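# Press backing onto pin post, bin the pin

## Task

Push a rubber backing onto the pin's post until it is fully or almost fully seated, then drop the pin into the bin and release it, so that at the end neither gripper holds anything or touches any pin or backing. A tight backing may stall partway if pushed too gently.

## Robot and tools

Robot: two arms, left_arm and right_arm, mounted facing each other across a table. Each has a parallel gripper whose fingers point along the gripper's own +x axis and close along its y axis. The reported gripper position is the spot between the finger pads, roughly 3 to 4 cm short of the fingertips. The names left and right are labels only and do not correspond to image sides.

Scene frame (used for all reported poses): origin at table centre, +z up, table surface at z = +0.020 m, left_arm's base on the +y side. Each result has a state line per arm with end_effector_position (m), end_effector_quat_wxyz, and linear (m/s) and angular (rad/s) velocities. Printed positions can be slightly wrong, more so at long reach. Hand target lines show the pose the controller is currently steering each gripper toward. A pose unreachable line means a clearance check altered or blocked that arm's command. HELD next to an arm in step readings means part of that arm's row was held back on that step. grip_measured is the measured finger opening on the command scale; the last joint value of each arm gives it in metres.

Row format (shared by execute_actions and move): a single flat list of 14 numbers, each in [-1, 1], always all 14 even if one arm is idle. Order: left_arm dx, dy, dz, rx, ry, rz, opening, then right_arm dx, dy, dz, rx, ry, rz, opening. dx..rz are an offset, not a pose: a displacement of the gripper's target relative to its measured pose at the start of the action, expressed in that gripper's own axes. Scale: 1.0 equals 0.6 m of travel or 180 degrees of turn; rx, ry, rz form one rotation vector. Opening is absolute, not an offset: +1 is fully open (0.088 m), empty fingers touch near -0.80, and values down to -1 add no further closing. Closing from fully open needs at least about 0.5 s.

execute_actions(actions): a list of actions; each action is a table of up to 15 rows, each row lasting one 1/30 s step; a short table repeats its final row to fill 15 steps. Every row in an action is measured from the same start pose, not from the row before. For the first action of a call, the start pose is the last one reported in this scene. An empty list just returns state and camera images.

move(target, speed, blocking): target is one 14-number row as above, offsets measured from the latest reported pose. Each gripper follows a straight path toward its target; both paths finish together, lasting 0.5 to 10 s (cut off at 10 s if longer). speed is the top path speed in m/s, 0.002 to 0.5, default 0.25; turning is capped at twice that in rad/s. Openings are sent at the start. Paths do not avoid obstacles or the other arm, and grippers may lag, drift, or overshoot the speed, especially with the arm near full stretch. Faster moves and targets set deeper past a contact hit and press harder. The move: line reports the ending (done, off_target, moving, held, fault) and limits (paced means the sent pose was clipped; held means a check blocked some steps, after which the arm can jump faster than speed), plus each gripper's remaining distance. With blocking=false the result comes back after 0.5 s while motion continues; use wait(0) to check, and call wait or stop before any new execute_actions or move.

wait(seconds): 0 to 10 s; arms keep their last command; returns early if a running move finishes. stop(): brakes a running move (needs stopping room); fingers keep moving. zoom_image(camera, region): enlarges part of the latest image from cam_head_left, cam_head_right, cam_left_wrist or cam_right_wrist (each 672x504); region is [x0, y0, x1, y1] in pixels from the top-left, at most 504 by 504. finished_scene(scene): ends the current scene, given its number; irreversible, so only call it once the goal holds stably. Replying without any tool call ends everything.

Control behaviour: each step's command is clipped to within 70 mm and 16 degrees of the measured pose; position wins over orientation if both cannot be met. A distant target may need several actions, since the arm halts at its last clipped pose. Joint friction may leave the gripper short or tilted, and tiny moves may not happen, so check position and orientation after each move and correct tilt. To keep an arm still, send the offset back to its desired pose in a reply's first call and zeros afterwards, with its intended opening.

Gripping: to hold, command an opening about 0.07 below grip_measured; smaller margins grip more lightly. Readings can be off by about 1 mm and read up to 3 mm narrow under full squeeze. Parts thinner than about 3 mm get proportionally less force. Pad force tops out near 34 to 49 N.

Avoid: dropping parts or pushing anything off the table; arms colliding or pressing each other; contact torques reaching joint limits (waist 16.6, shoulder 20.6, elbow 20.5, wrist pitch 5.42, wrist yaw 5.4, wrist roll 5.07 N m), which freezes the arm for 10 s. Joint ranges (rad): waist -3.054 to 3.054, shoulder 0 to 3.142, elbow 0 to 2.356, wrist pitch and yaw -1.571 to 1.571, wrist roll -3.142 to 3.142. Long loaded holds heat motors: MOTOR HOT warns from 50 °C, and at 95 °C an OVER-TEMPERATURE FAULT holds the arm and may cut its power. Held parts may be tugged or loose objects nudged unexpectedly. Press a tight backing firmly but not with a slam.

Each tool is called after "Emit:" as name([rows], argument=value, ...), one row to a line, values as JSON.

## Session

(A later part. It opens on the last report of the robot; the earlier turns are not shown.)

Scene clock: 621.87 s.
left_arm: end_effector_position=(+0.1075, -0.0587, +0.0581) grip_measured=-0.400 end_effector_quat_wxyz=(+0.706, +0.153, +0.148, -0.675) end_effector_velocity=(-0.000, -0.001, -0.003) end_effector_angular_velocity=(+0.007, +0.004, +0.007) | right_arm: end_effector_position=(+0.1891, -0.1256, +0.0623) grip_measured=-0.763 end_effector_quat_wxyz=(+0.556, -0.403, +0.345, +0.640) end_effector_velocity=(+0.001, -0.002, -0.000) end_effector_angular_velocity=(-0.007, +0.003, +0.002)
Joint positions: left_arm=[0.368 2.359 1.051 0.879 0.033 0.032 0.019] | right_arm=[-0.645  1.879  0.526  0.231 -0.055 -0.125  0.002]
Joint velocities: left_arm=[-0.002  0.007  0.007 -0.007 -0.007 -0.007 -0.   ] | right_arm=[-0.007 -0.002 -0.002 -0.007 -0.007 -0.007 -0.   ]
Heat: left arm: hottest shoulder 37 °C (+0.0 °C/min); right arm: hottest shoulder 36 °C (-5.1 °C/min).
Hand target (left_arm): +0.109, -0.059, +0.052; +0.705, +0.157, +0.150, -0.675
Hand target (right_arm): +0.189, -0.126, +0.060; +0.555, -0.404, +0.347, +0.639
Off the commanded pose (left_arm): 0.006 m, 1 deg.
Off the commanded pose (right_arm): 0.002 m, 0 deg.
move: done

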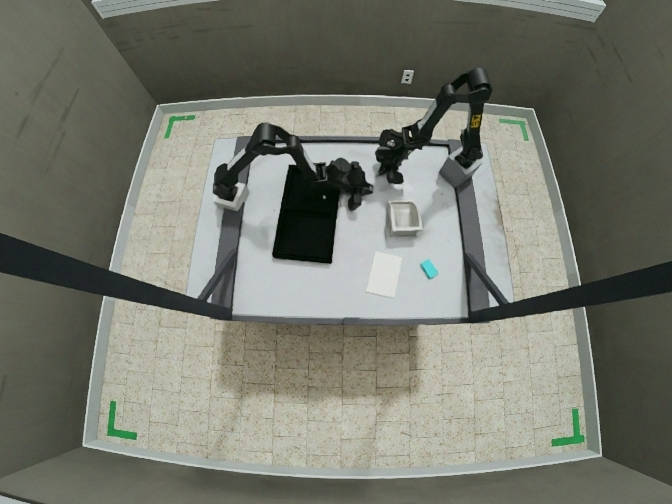

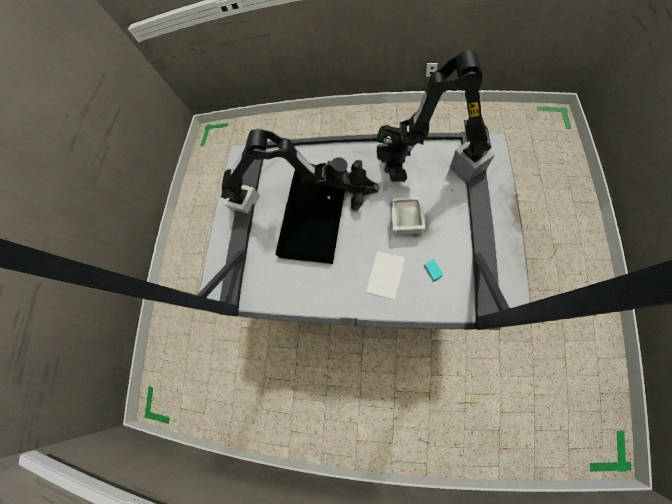

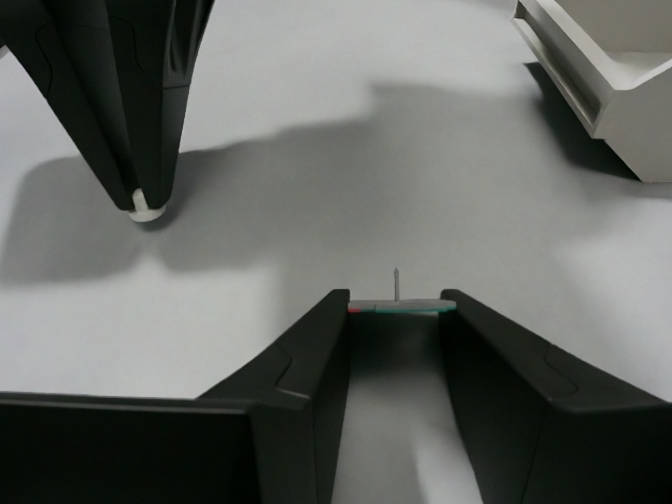

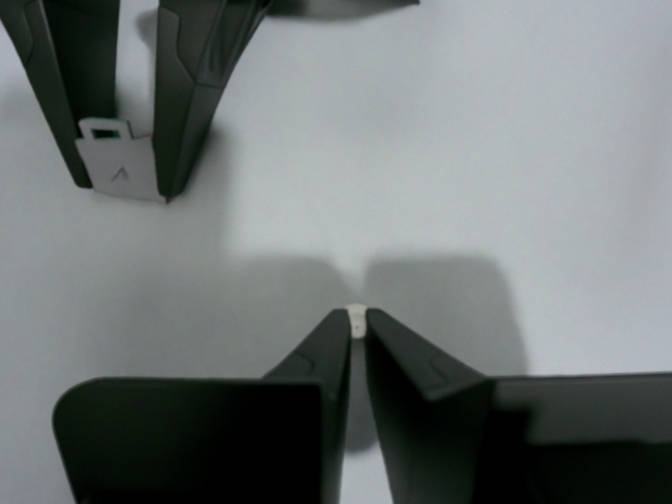

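Emit:
move(target=[0.0085, 0, -0.018, 0, 0.003, 0, -0.47, 0.0075, 0, -0.0036, 0, 0, 0, -0.79], speed=0.025)

Emit:
zoom_image(camera="cam_left_wrist", region=[80, 150, 220, 255])

Emit:
zoom_image(camera="cam_right_wrist", region=[40, 90, 240, 240])

Scene clock: 633.80 s.
left_arm: end_effector_position=(+0.1076, -0.0606, +0.0574) grip_measured=-0.400 end_effector_quat_wxyz=(+0.707, +0.149, +0.144, -0.676) end_effector_velocity=(-0.000, -0.001, +0.001) end_effector_angular_velocity=(-0.007, +0.003, +0.007) | right_arm: end_effector_position=(+0.1890, -0.1235, +0.0603) grip_measured=-0.763 end_effector_quat_wxyz=(+0.557, -0.400, +0.343, +0.642) end_effector_velocity=(-0.003, -0.004, -0.001) end_effector_angular_velocity=(-0.013, +0.023, +0.001)
Joint positions: left_arm=[0.368 2.371 1.057 0.897 0.033 0.032 0.019] | right_arm=[-0.645  1.894  0.526  0.255 -0.055 -0.125  0.002]
Joint velocities: left_arm=[-0.002  0.002  0.002  0.007 -0.007 -0.007 -0.   ] | right_arm=[-0.002 -0.002 -0.007 -0.007 -0.022  0.007 -0.   ]
Heat: left arm: hottest shoulder 37 °C (+0.0 °C/min); right arm: hottest shoulder 35 °C (-5.1 °C/min).
Hand target (left_arm): +0.107, -0.058, +0.046; +0.706, +0.156, +0.152, -0.674
Hand target (right_arm): +0.189, -0.126, +0.057; +0.556, -0.403, +0.345, +0.640
Off the commanded pose (left_arm): 0.011 m, 1 deg.
Off the commanded pose (right_arm): 0.004 m, 1 deg.
move: off_target (left_arm)

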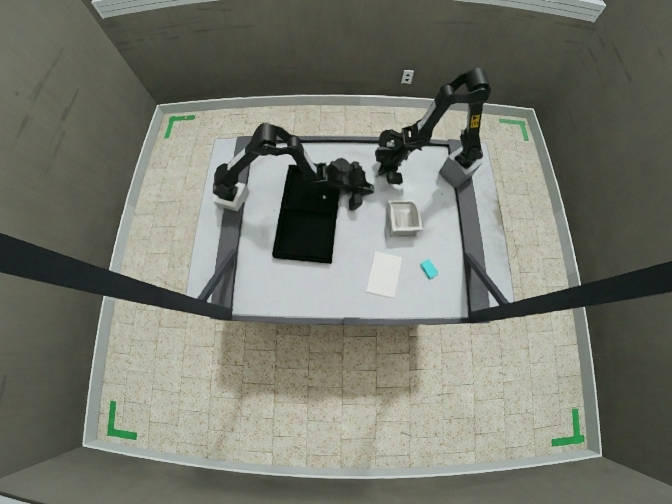

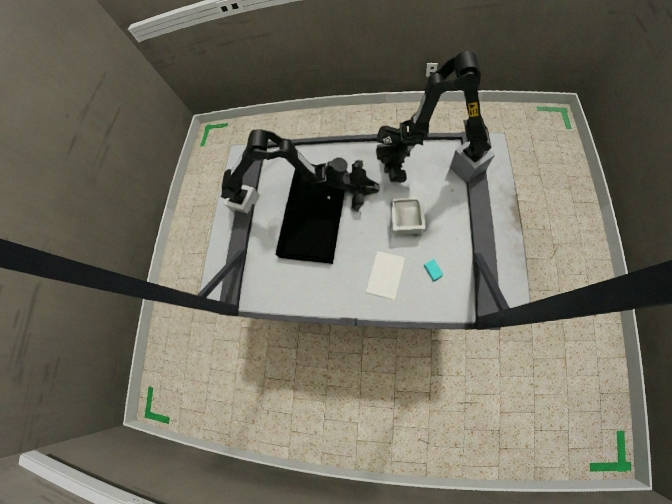

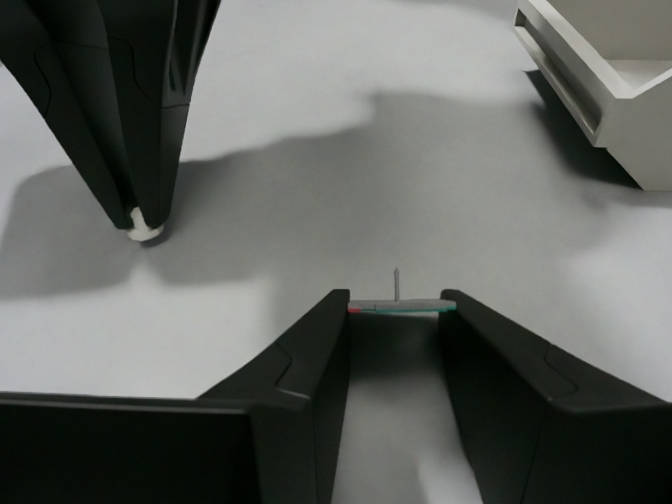

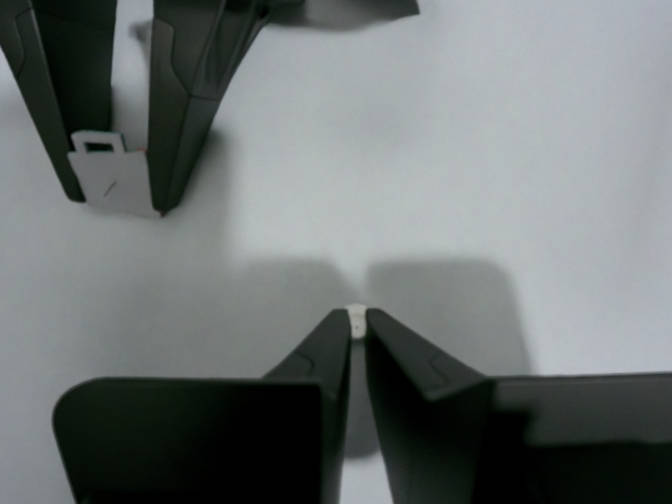

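Region (80, 150, 220, 255) of cam_left_wrist's 672x504 image, scaled by 3.600, with more detail than that image has; it fills the top 378 rows of this view, and the rest is white.

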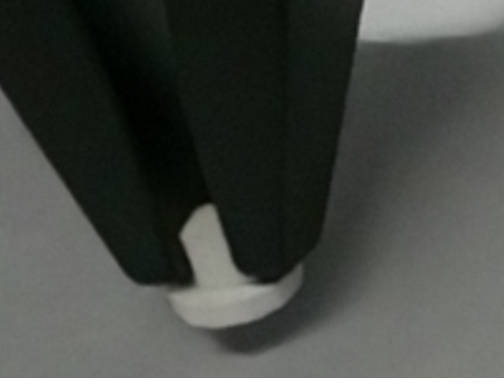

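Region (40, 90, 240, 240) of cam_right_wrist's 672x504 image, scaled by 2.520, with more detail than that image has; it fills the top 378 rows of this view, and the rest is white.

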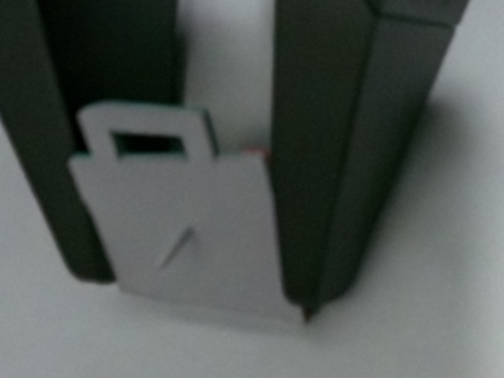

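Emit:
execute_actions([
  [[0,0,0,0,0,0,-0.42, 0,0,0,0,0,0,-0.76],[0,0,0,0,0,0,-0.39, 0,0,0,0,0,0,-0.73],[0,0,0,0,0,0,-0.36, 0,0,0,0,0,0,-0.70],[0,0,0,0,0,0,-0.33, 0,0,0,0,0,0,-0.67],[0,0,0,0,0,0,-0.30, 0,0,0,0,0,0,-0.64],[0,0,0,0,0,0,-0.26, 0,0,0,0,0,0,-0.61],[0,0,0,0,0,0,-0.22, 0,0,0,0,0,0,-0.57],[0,0,0,0,0,0,-0.17, 0,0,0,0,0,0,-0.53],[0,0,0,0,0,0,-0.12, 0,0,0,0,0,0,-0.49],[0,0,0,0,0,0,-0.06, 0,0,0,0,0,0,-0.45],[0,0,0,0,0,0,0.0, 0,0,0,0,0,0,-0.42]],
])

Scene clock: 641.07 s.
left_arm: end_effector_position=(+0.1076, -0.0608, +0.0577) grip_measured=-0.036 end_effector_quat_wxyz=(+0.707, +0.148, +0.143, -0.676) end_effector_velocity=(+0.002, +0.001, -0.001) end_effector_angular_velocity=(+0.008, -0.002, +0.021) | right_arm: end_effector_position=(+0.1890, -0.1234, +0.0603) grip_measured=-0.444 end_effector_quat_wxyz=(+0.557, -0.400, +0.342, +0.642) end_effector_velocity=(-0.000, -0.001, +0.001) end_effector_angular_velocity=(-0.002, +0.003, +0.007)
Joint positions: left_arm=[0.368 2.372 1.057 0.899 0.033 0.032 0.037] | right_arm=[-0.645  1.894  0.526  0.255 -0.055 -0.125  0.017]
Joint velocities: left_arm=[-0.002 -0.002 -0.002 -0.007 -0.022 -0.007  0.018] | right_arm=[-0.002 -0.007 -0.002 -0.007 -0.007 -0.007  0.012]
Heat: left arm: hottest shoulder 37 °C (+0.0 °C/min); right arm: hottest shoulder 35 °C (-5.0 °C/min).
Hand target (left_arm): +0.108, -0.061, +0.057; +0.707, +0.149, +0.144, -0.676
Hand target (right_arm): +0.189, -0.123, +0.060; +0.557, -0.400, +0.343, +0.642
Off the commanded pose (left_arm): 0.000 m, 0 deg.
Off the commanded pose (right_arm): 0.000 m, 0 deg.
Step readings (end_effector_position):
0: left_arm (+0.1076, -0.0607, +0.0574) | right_arm (+0.1890, -0.1234, +0.0603)
1: left_arm (+0.1076, -0.0607, +0.0575) | right_arm (+0.1890, -0.1234, +0.0603)
2: left_arm (+0.1076, -0.0607, +0.0575) | right_arm (+0.1890, -0.1234, +0.0603)
4: left_arm (+0.1076, -0.0608, +0.0576) | right_arm (+0.1890, -0.1234, +0.0603)
8: left_arm (+0.1076, -0.0608, +0.0576) | right_arm (+0.1890, -0.1234, +0.0603)
15: end_effector_position above

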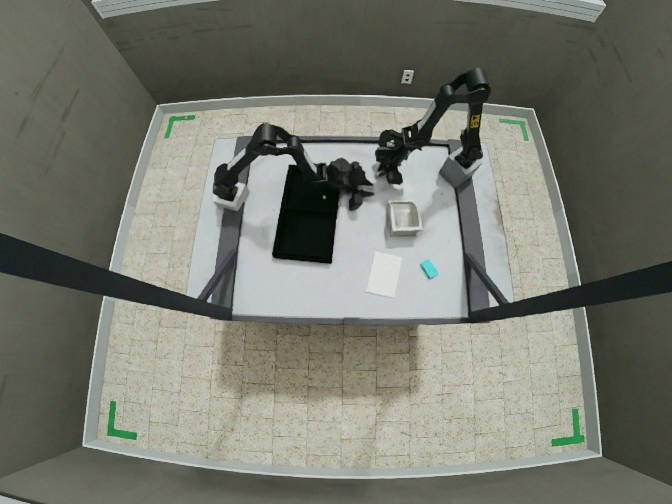

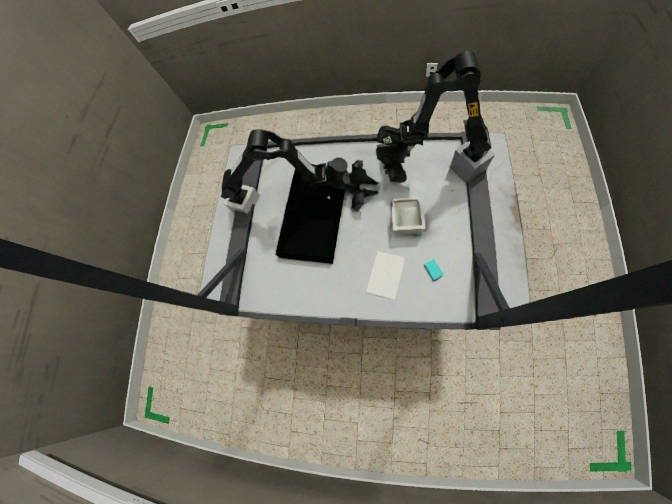

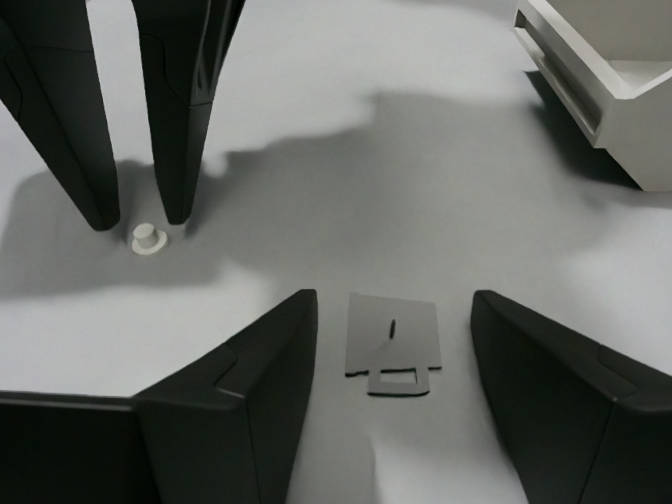

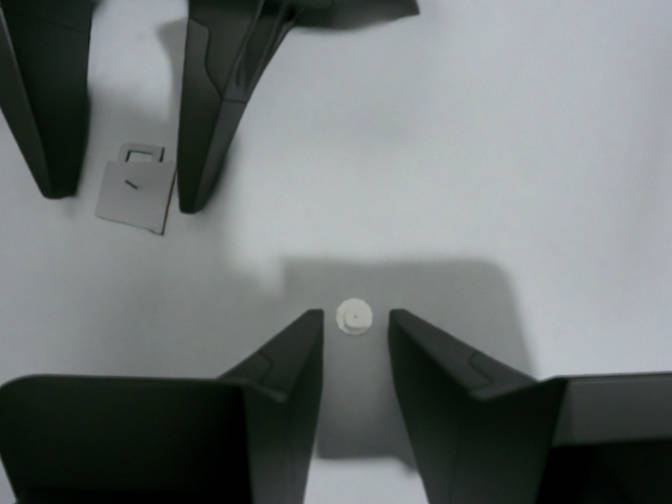

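Emit:
move(target=[-0.1, 0, 0.01, 0, 0, 0, 0.0, -0.0232, -0.001, 0.046, -0.0359, 0.1468, 0.0105, -0.42], speed=0.15)

Scene clock: 749.80 s.
left_arm: end_effector_position=(+0.1038, -0.0110, +0.0845) grip_measured=-0.003 end_effector_quat_wxyz=(+0.705, +0.150, +0.145, -0.678) end_effector_velocity=(-0.000, +0.001, +0.001) end_effector_angular_velocity=(+0.003, -0.009, +0.001) | right_arm: end_effector_position=(+0.1871, -0.1053, +0.0883) grip_measured=-0.422 end_effector_quat_wxyz=(+0.435, -0.557, +0.431, +0.562) end_effector_velocity=(-0.000, +0.001, +0.001) end_effector_angular_velocity=(-0.003, +0.007, +0.005)
Joint positions: left_arm=[0.371 2.177 0.816 0.941 0.041 0.036 0.039] | right_arm=[-0.616  2.017  1.065 -0.609 -0.002 -0.216  0.018]
Joint velocities: left_arm=[-0.002 -0.007 -0.002 -0.007 -0.007  0.007 -0.   ] | right_arm=[-0.002  0.002  0.007 -0.007 -0.007 -0.007 -0.   ]
Heat: left arm: hottest shoulder 43 °C (+1.0 °C/min); right arm: hottest shoulder 36 °C (+1.0 °C/min).
Hand target (left_arm): +0.106, -0.009, +0.088; +0.707, +0.148, +0.143, -0.676
Hand target (right_arm): +0.187, -0.105, +0.086; -0.431, +0.561, -0.431, -0.560
Off the commanded pose (left_arm): 0.004 m, 0 deg.
Off the commanded pose (right_arm): 0.003 m, 1 deg.
move: done

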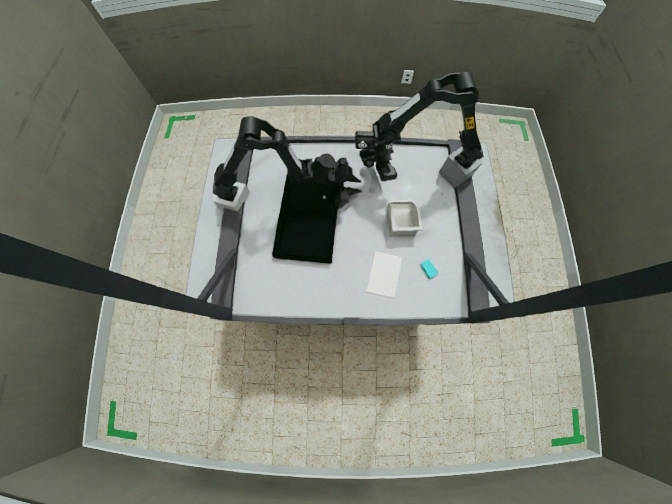

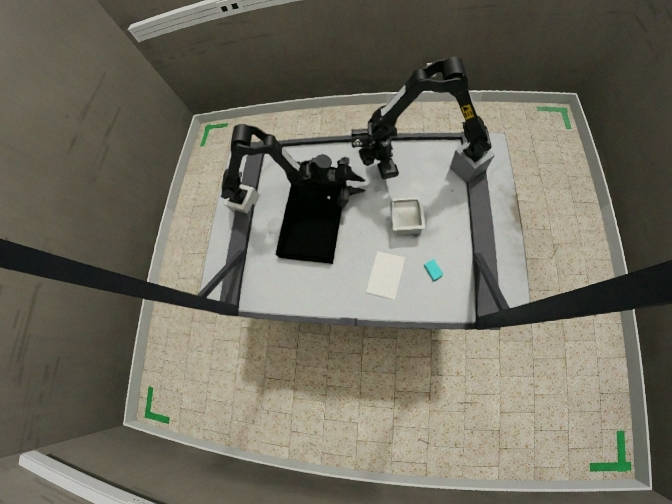

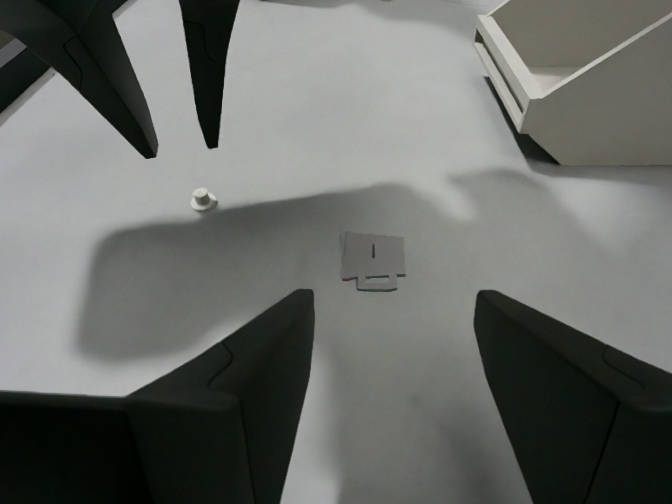

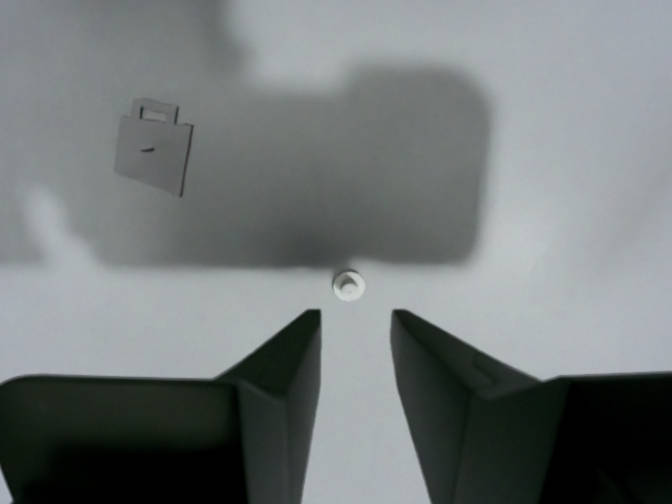

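Emit:
move(target=[0, 0, 0, 0, 0, 0, 0.0, 0.042, 0.001, 0, 0, 0.003, 0, -0.42], speed=0.05)

Emit:
zoom_image(camera="cam_left_wrist", region=[140, 140, 270, 237])

Emit:
zoom_image(camera="cam_right_wrist", region=[290, 270, 420, 367])

Scene clock: 759.73 s.
left_arm: end_effector_position=(+0.1038, -0.0110, +0.0845) grip_measured=-0.003 end_effector_quat_wxyz=(+0.705, +0.150, +0.145, -0.678) end_effector_velocity=(-0.002, -0.001, +0.000) end_effector_angular_velocity=(+0.002, +0.010, -0.006) | right_arm: end_effector_position=(+0.1868, -0.1009, +0.0685) grip_measured=-0.422 end_effector_quat_wxyz=(+0.436, -0.555, +0.429, +0.564) end_effector_velocity=(-0.000, +0.001, +0.000) end_effector_angular_velocity=(+0.007, +0.007, +0.005)
Joint positions: left_arm=[0.371 2.177 0.816 0.941 0.041 0.036 0.039] | right_arm=[-0.615  2.079  1.059 -0.535 -0.002 -0.216  0.018]
Joint velocities: left_arm=[-0.002 -0.002  0.002 -0.007  0.007 -0.007 -0.   ] | right_arm=[-0.002 -0.002 -0.002  0.007 -0.007 -0.007  0.   ]
Heat: left arm: hottest shoulder 43 °C (+1.0 °C/min); right arm: hottest shoulder 36 °C (+1.0 °C/min).
Hand target (left_arm): +0.104, -0.011, +0.084; +0.705, +0.150, +0.145, -0.678
Hand target (right_arm): +0.186, -0.105, +0.063; -0.433, +0.559, -0.433, -0.559
Off the commanded pose (left_arm): 0.000 m, 0 deg.
Off the commanded pose (right_arm): 0.007 m, 1 deg.
move: done

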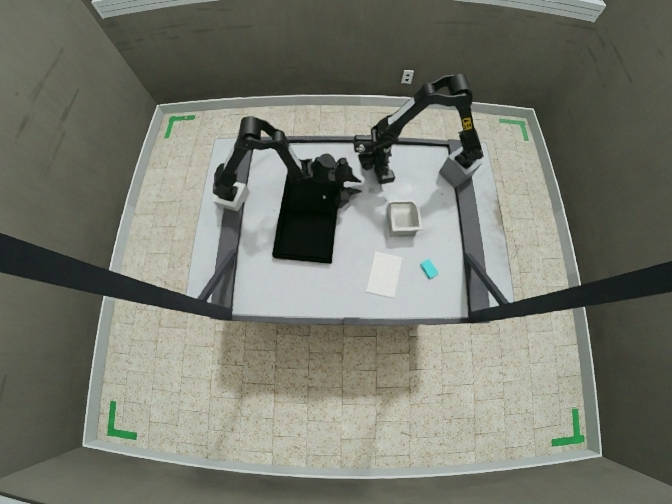

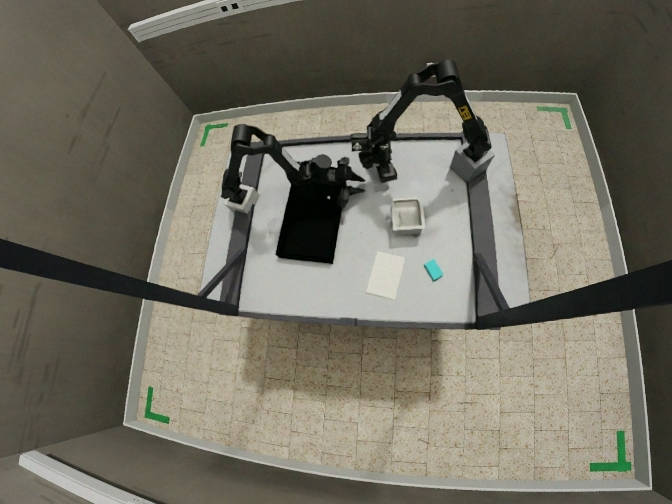

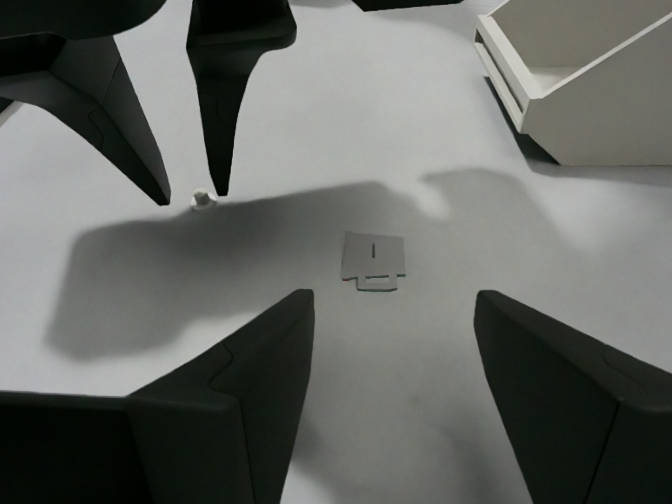

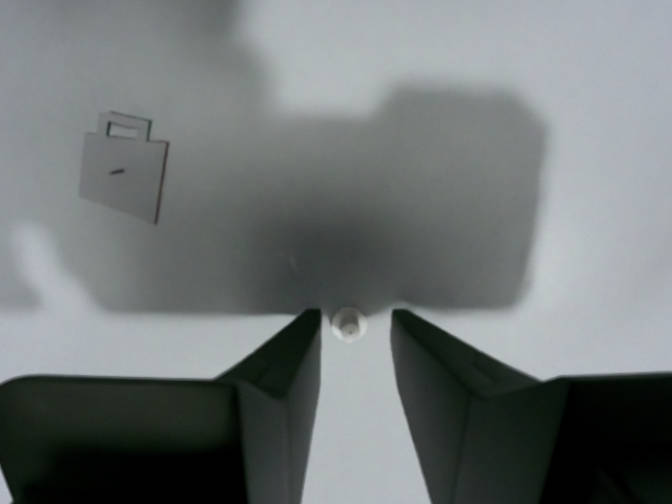

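Region (140, 140, 270, 237) of cam_left_wrist's 672x504 image, scaled by 3.877, with more detail than that image has; it fills the top 376 rows of this view, and the rest is white.

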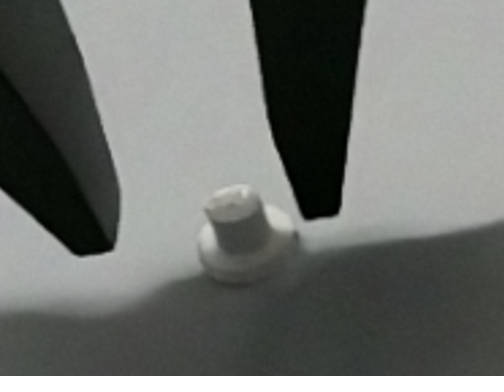

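Region (290, 270, 420, 367) of cam_right_wrist's 672x504 image, scaled by 3.877, with more detail than that image has; it fills the top 376 rows of this view, and the rest is white.

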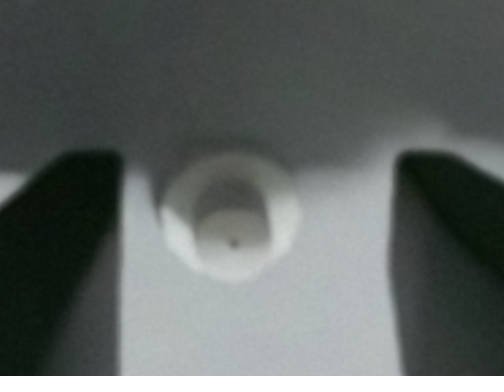

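Emit:
move(target=[0, 0, 0, 0, 0, 0, 0.0, 0.019, 0.004, -0.013, 0, 0.006, 0, -0.42], speed=0.03)

Emit:
zoom_image(camera="cam_left_wrist", region=[140, 140, 270, 237])

Emit:
zoom_image(camera="cam_right_wrist", region=[290, 270, 420, 367])

Scene clock: 778.37 s.
left_arm: end_effector_position=(+0.1038, -0.0110, +0.0845) grip_measured=-0.003 end_effector_quat_wxyz=(+0.705, +0.150, +0.145, -0.678) end_effector_velocity=(-0.002, +0.000, +0.001) end_effector_angular_velocity=(+0.002, +0.004, +0.002) | right_arm: end_effector_position=(+0.1866, -0.1047, +0.0618) grip_measured=-0.422 end_effector_quat_wxyz=(+0.436, -0.556, +0.429, +0.563) end_effector_velocity=(-0.000, -0.000, +0.001) end_effector_angular_velocity=(+0.007, +0.008, +0.005)
Joint positions: left_arm=[0.371 2.177 0.816 0.941 0.041 0.036 0.039] | right_arm=[-0.614  2.089  1.039 -0.508 -0.002 -0.215  0.018]
Joint velocities: left_arm=[-0.007 -0.007 -0.002 -0.007 -0.007 -0.007  0.   ] | right_arm=[-0.002 -0.007 -0.007  0.007 -0.007 -0.007 -0.   ]
Heat: left arm: hottest shoulder 42 °C (+0.0 °C/min); right arm: hottest shoulder 36 °C (+1.0 °C/min).
Hand target (left_arm): +0.104, -0.011, +0.085; +0.705, +0.150, +0.145, -0.678
Hand target (right_arm): +0.186, -0.109, +0.057; -0.432, +0.561, -0.433, -0.558
Off the commanded pose (left_arm): 0.000 m, 0 deg.
Off the commanded pose (right_arm): 0.006 m, 1 deg.
move: done

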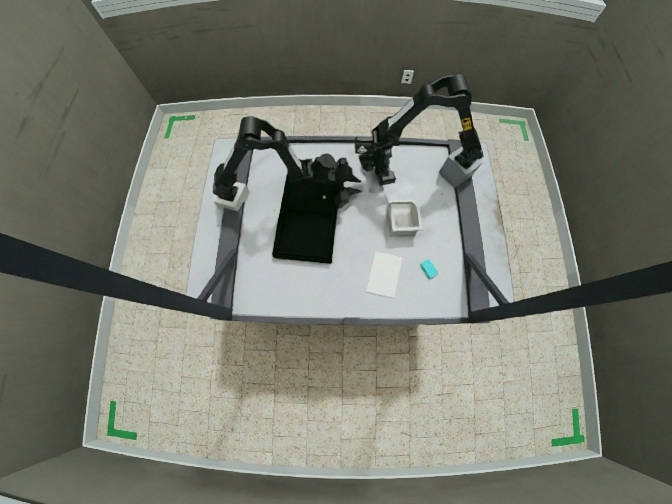

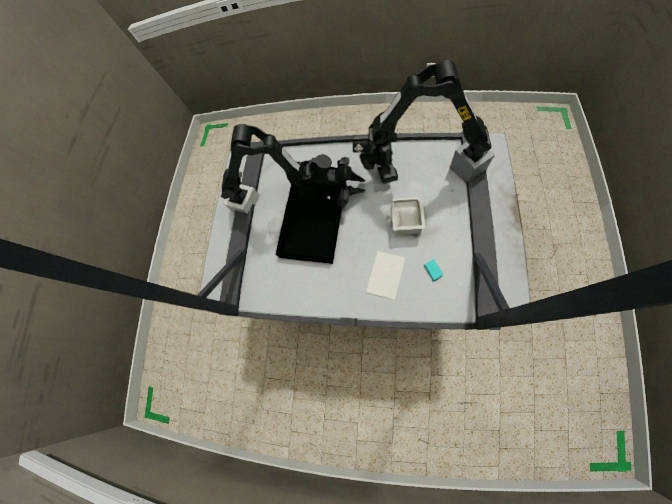

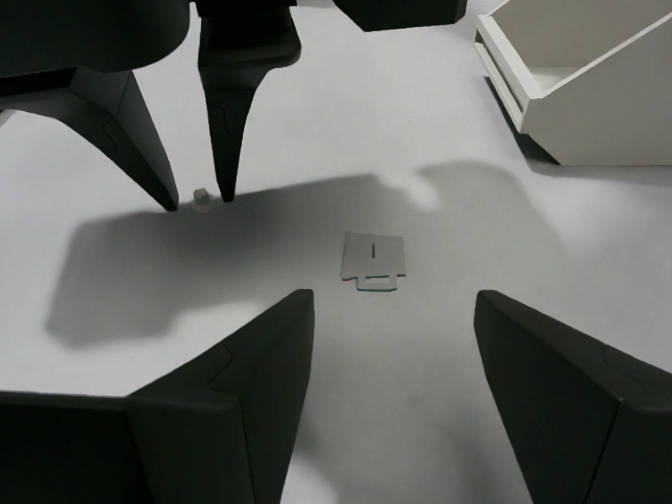

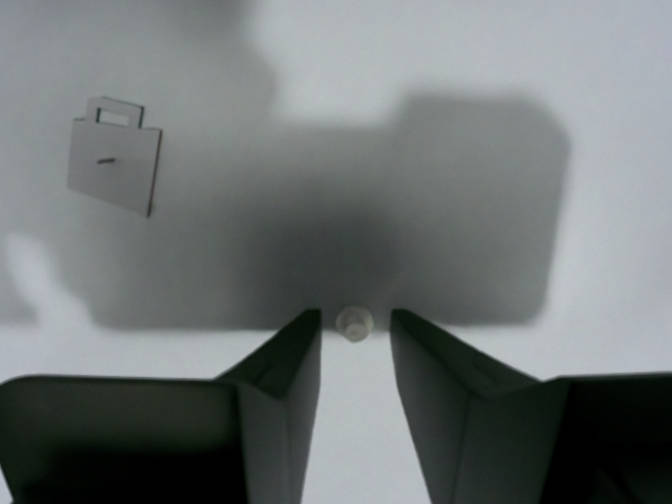

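Region (140, 140, 270, 237) of cam_left_wrist's 672x504 image, scaled by 3.877, with more detail than that image has; it fills the top 376 rows of this view, and the rest is white.

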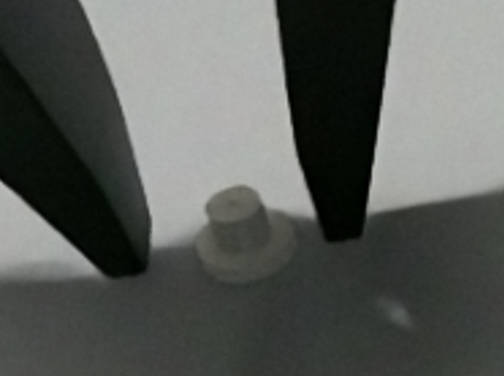

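Region (290, 270, 420, 367) of cam_right_wrist's 672x504 image, scaled by 3.877, with more detail than that image has; it fills the top 376 rows of this view, and the rest is white.

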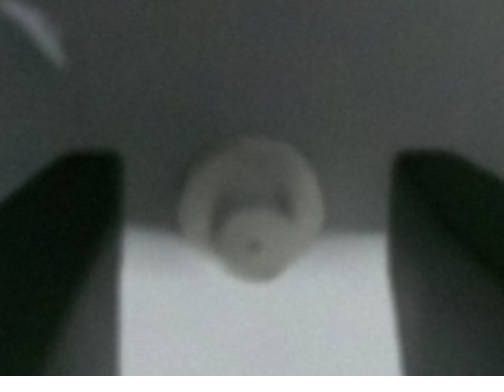

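Emit:
execute_actions(actions=[])

Scene clock: 803.73 s.
left_arm: end_effector_position=(+0.1038, -0.0110, +0.0845) grip_measured=-0.003 end_effector_quat_wxyz=(+0.705, +0.150, +0.145, -0.678) end_effector_velocity=(-0.002, -0.000, +0.002) end_effector_angular_velocity=(-0.007, +0.003, +0.002) | right_arm: end_effector_position=(+0.1866, -0.1047, +0.0618) grip_measured=-0.422 end_effector_quat_wxyz=(+0.436, -0.556, +0.429, +0.563) end_effector_velocity=(+0.001, -0.002, +0.000) end_effector_angular_velocity=(-0.008, +0.007, +0.000)
Joint positions: left_arm=[0.371 2.177 0.816 0.941 0.041 0.036 0.039] | right_arm=[-0.614  2.089  1.039 -0.508 -0.001 -0.215  0.018]
Joint velocities: left_arm=[-0.007 -0.002 -0.002  0.007 -0.007 -0.007 -0.   ] | right_arm=[-0.007 -0.002 -0.002 -0.007 -0.007 -0.007 -0.   ]
Heat: left arm: hottest shoulder 41 °C (-2.0 °C/min); right arm: hottest shoulder 37 °C (+2.0 °C/min).
Hand target (left_arm): +0.104, -0.011, +0.085; +0.705, +0.150, +0.145, -0.678
Hand target (right_arm): +0.187, -0.109, +0.057; -0.432, +0.561, -0.433, -0.558
Off the commanded pose (left_arm): 0.000 m, 0 deg.
Off the commanded pose (right_arm): 0.006 m, 1 deg.

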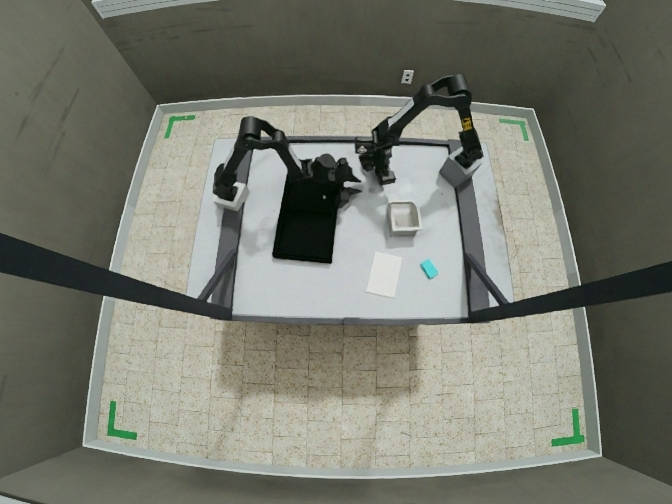

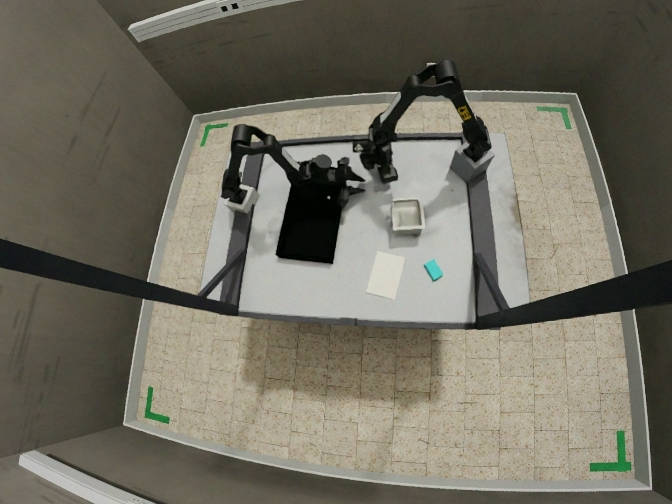

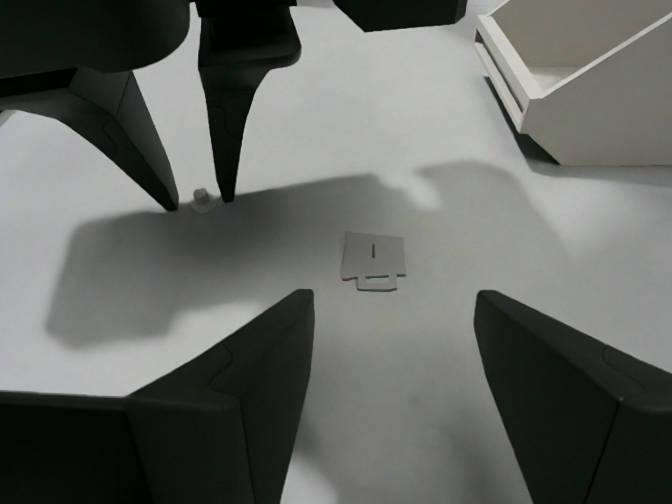

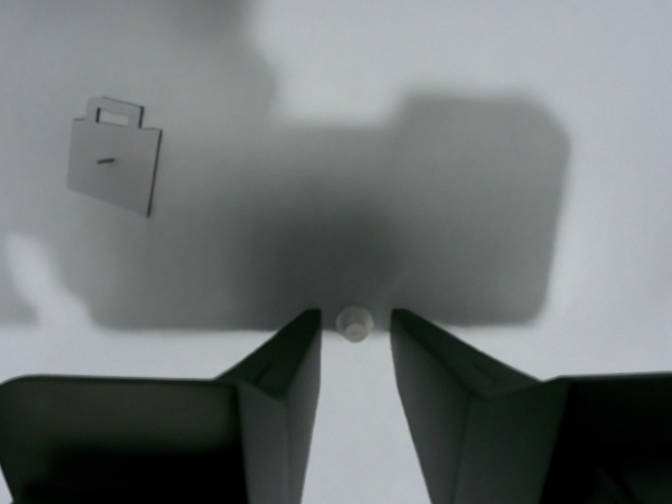

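Emit:
zoom_image(camera="cam_left_wrist", region=[140, 150, 260, 240])

Emit:
zoom_image(camera="cam_right_wrist", region=[296, 280, 416, 370])

Region (140, 150, 260, 240) of cam_left_wrist's 672x504 image, scaled by 4.200, with more detail than that image has; it fills the top 378 rows of this view, and the rest is white.

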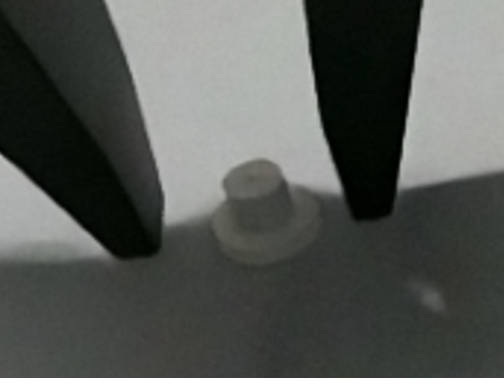

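Region (296, 280, 416, 370) of cam_right_wrist's 672x504 image, scaled by 4.200, with more detail than that image has; it fills the top 378 rows of this view, and the rest is white.

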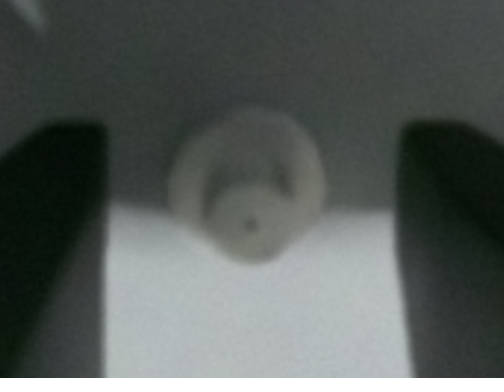

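Emit:
execute_actions([
  [[0,0,0,0,0,0,0.0, 0,0,0,0,0,0,-0.52],[0,0,0,0,0,0,0.0, 0,0,0,0,0,0,-0.54],[0,0,0,0,0,0,0.0, 0,0,0,0,0,0,-0.56],[0,0,0,0,0,0,0.0, 0,0,0,0,0,0,-0.58],[0,0,0,0,0,0,0.0, 0,0,0,0,0,0,-0.60],[0,0,0,0,0,0,0.0, 0,0,0,0,0,0,-0.62],[0,0,0,0,0,0,0.0, 0,0,0,0,0,0,-0.63]],
])

Emit:
zoom_image(camera="cam_left_wrist", region=[140, 150, 260, 240])

Emit:
zoom_image(camera="cam_right_wrist", region=[296, 280, 416, 370])

Scene clock: 817.20 s.
left_arm: end_effector_position=(+0.1038, -0.0110, +0.0845) grip_measured=-0.003 end_effector_quat_wxyz=(+0.705, +0.150, +0.145, -0.678) end_effector_velocity=(-0.000, +0.002, -0.003) end_effector_angular_velocity=(+0.012, +0.005, +0.007) | right_arm: end_effector_position=(+0.1866, -0.1047, +0.0618) grip_measured=-0.625 end_effector_quat_wxyz=(+0.436, -0.556, +0.429, +0.563) end_effector_velocity=(-0.002, -0.005, -0.002) end_effector_angular_velocity=(-0.018, +0.021, -0.009)
Joint positions: left_arm=[0.371 2.177 0.816 0.941 0.041 0.036 0.039] | right_arm=[-0.614  2.089  1.039 -0.508 -0.001 -0.215  0.008]
Joint velocities: left_arm=[-0.002  0.002 -0.002 -0.007 -0.007 -0.007 -0.   ] | right_arm=[-0.002  0.002 -0.007 -0.007 -0.022  0.007 -0.001]
Heat: left arm: hottest shoulder 41 °C (-3.0 °C/min); right arm: hottest shoulder 37 °C (+1.0 °C/min).
Hand target (left_arm): +0.104, -0.011, +0.085; +0.705, +0.150, +0.145, -0.678
Hand target (right_arm): +0.187, -0.105, +0.062; -0.436, +0.556, -0.429, -0.563
Off the commanded pose (left_arm): 0.000 m, 0 deg.
Off the commanded pose (right_arm): 0.000 m, 0 deg.
Step readings (end_effector_position):
0: left_arm (+0.1038, -0.0110, +0.0845) | right_arm (+0.1866, -0.1047, +0.0618)
1: left_arm (+0.1038, -0.0110, +0.0845) | right_arm (+0.1866, -0.1047, +0.0618)
2: left_arm (+0.1038, -0.0110, +0.0845) | right_arm (+0.1866, -0.1047, +0.0618)
4: left_arm (+0.1038, -0.0110, +0.0845) | right_arm (+0.1866, -0.1047, +0.0618)
8: left_arm (+0.1038, -0.0110, +0.0845) | right_arm (+0.1866, -0.1047, +0.0618)
15: end_effector_position above

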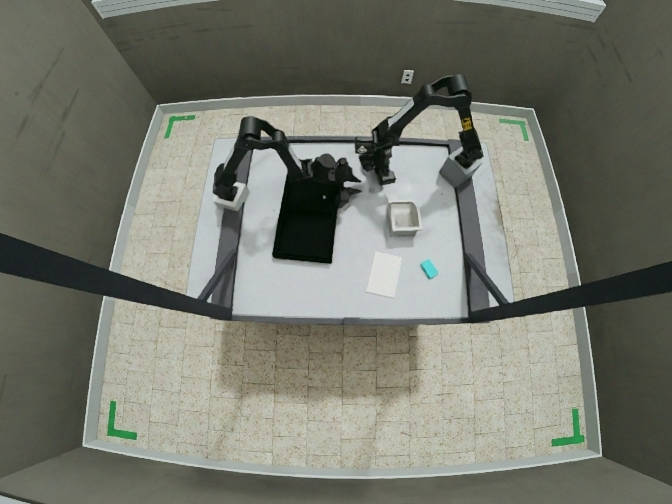

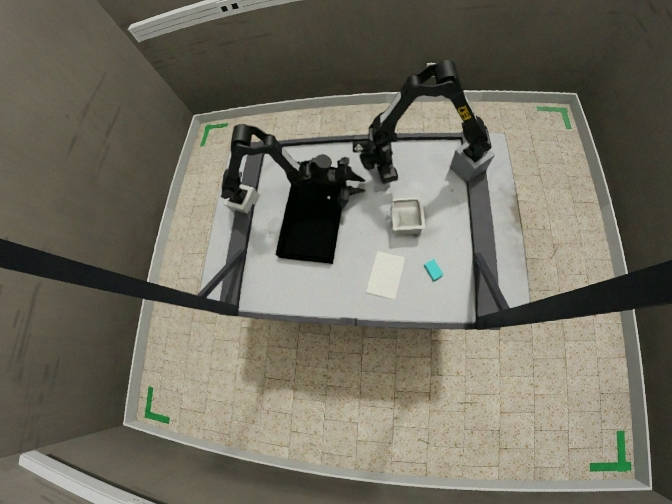

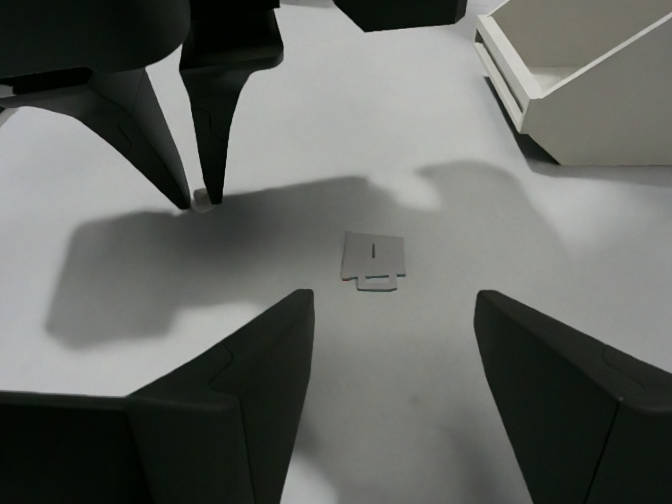

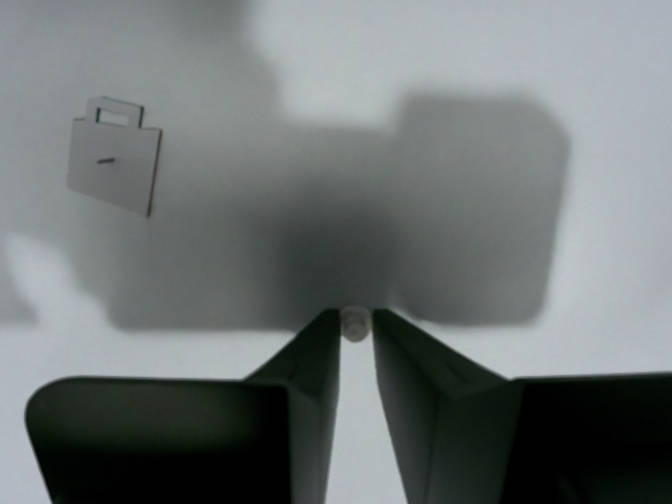

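Region (140, 150, 260, 240) of cam_left_wrist's 672x504 image, scaled by 4.200, with more detail than that image has; it fills the top 378 rows of this view, and the rest is white.

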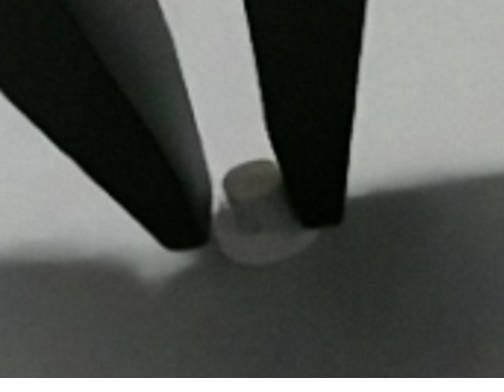

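Region (296, 280, 416, 370) of cam_right_wrist's 672x504 image, scaled by 4.200, with more detail than that image has; it fills the top 378 rows of this view, and the rest is white.

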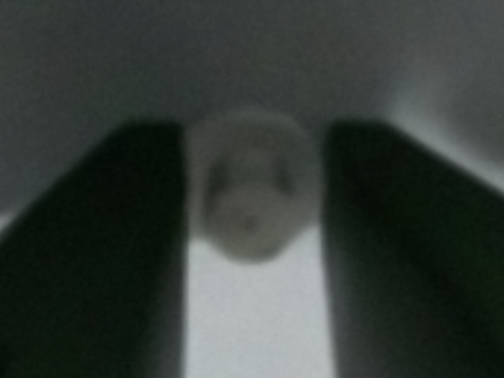

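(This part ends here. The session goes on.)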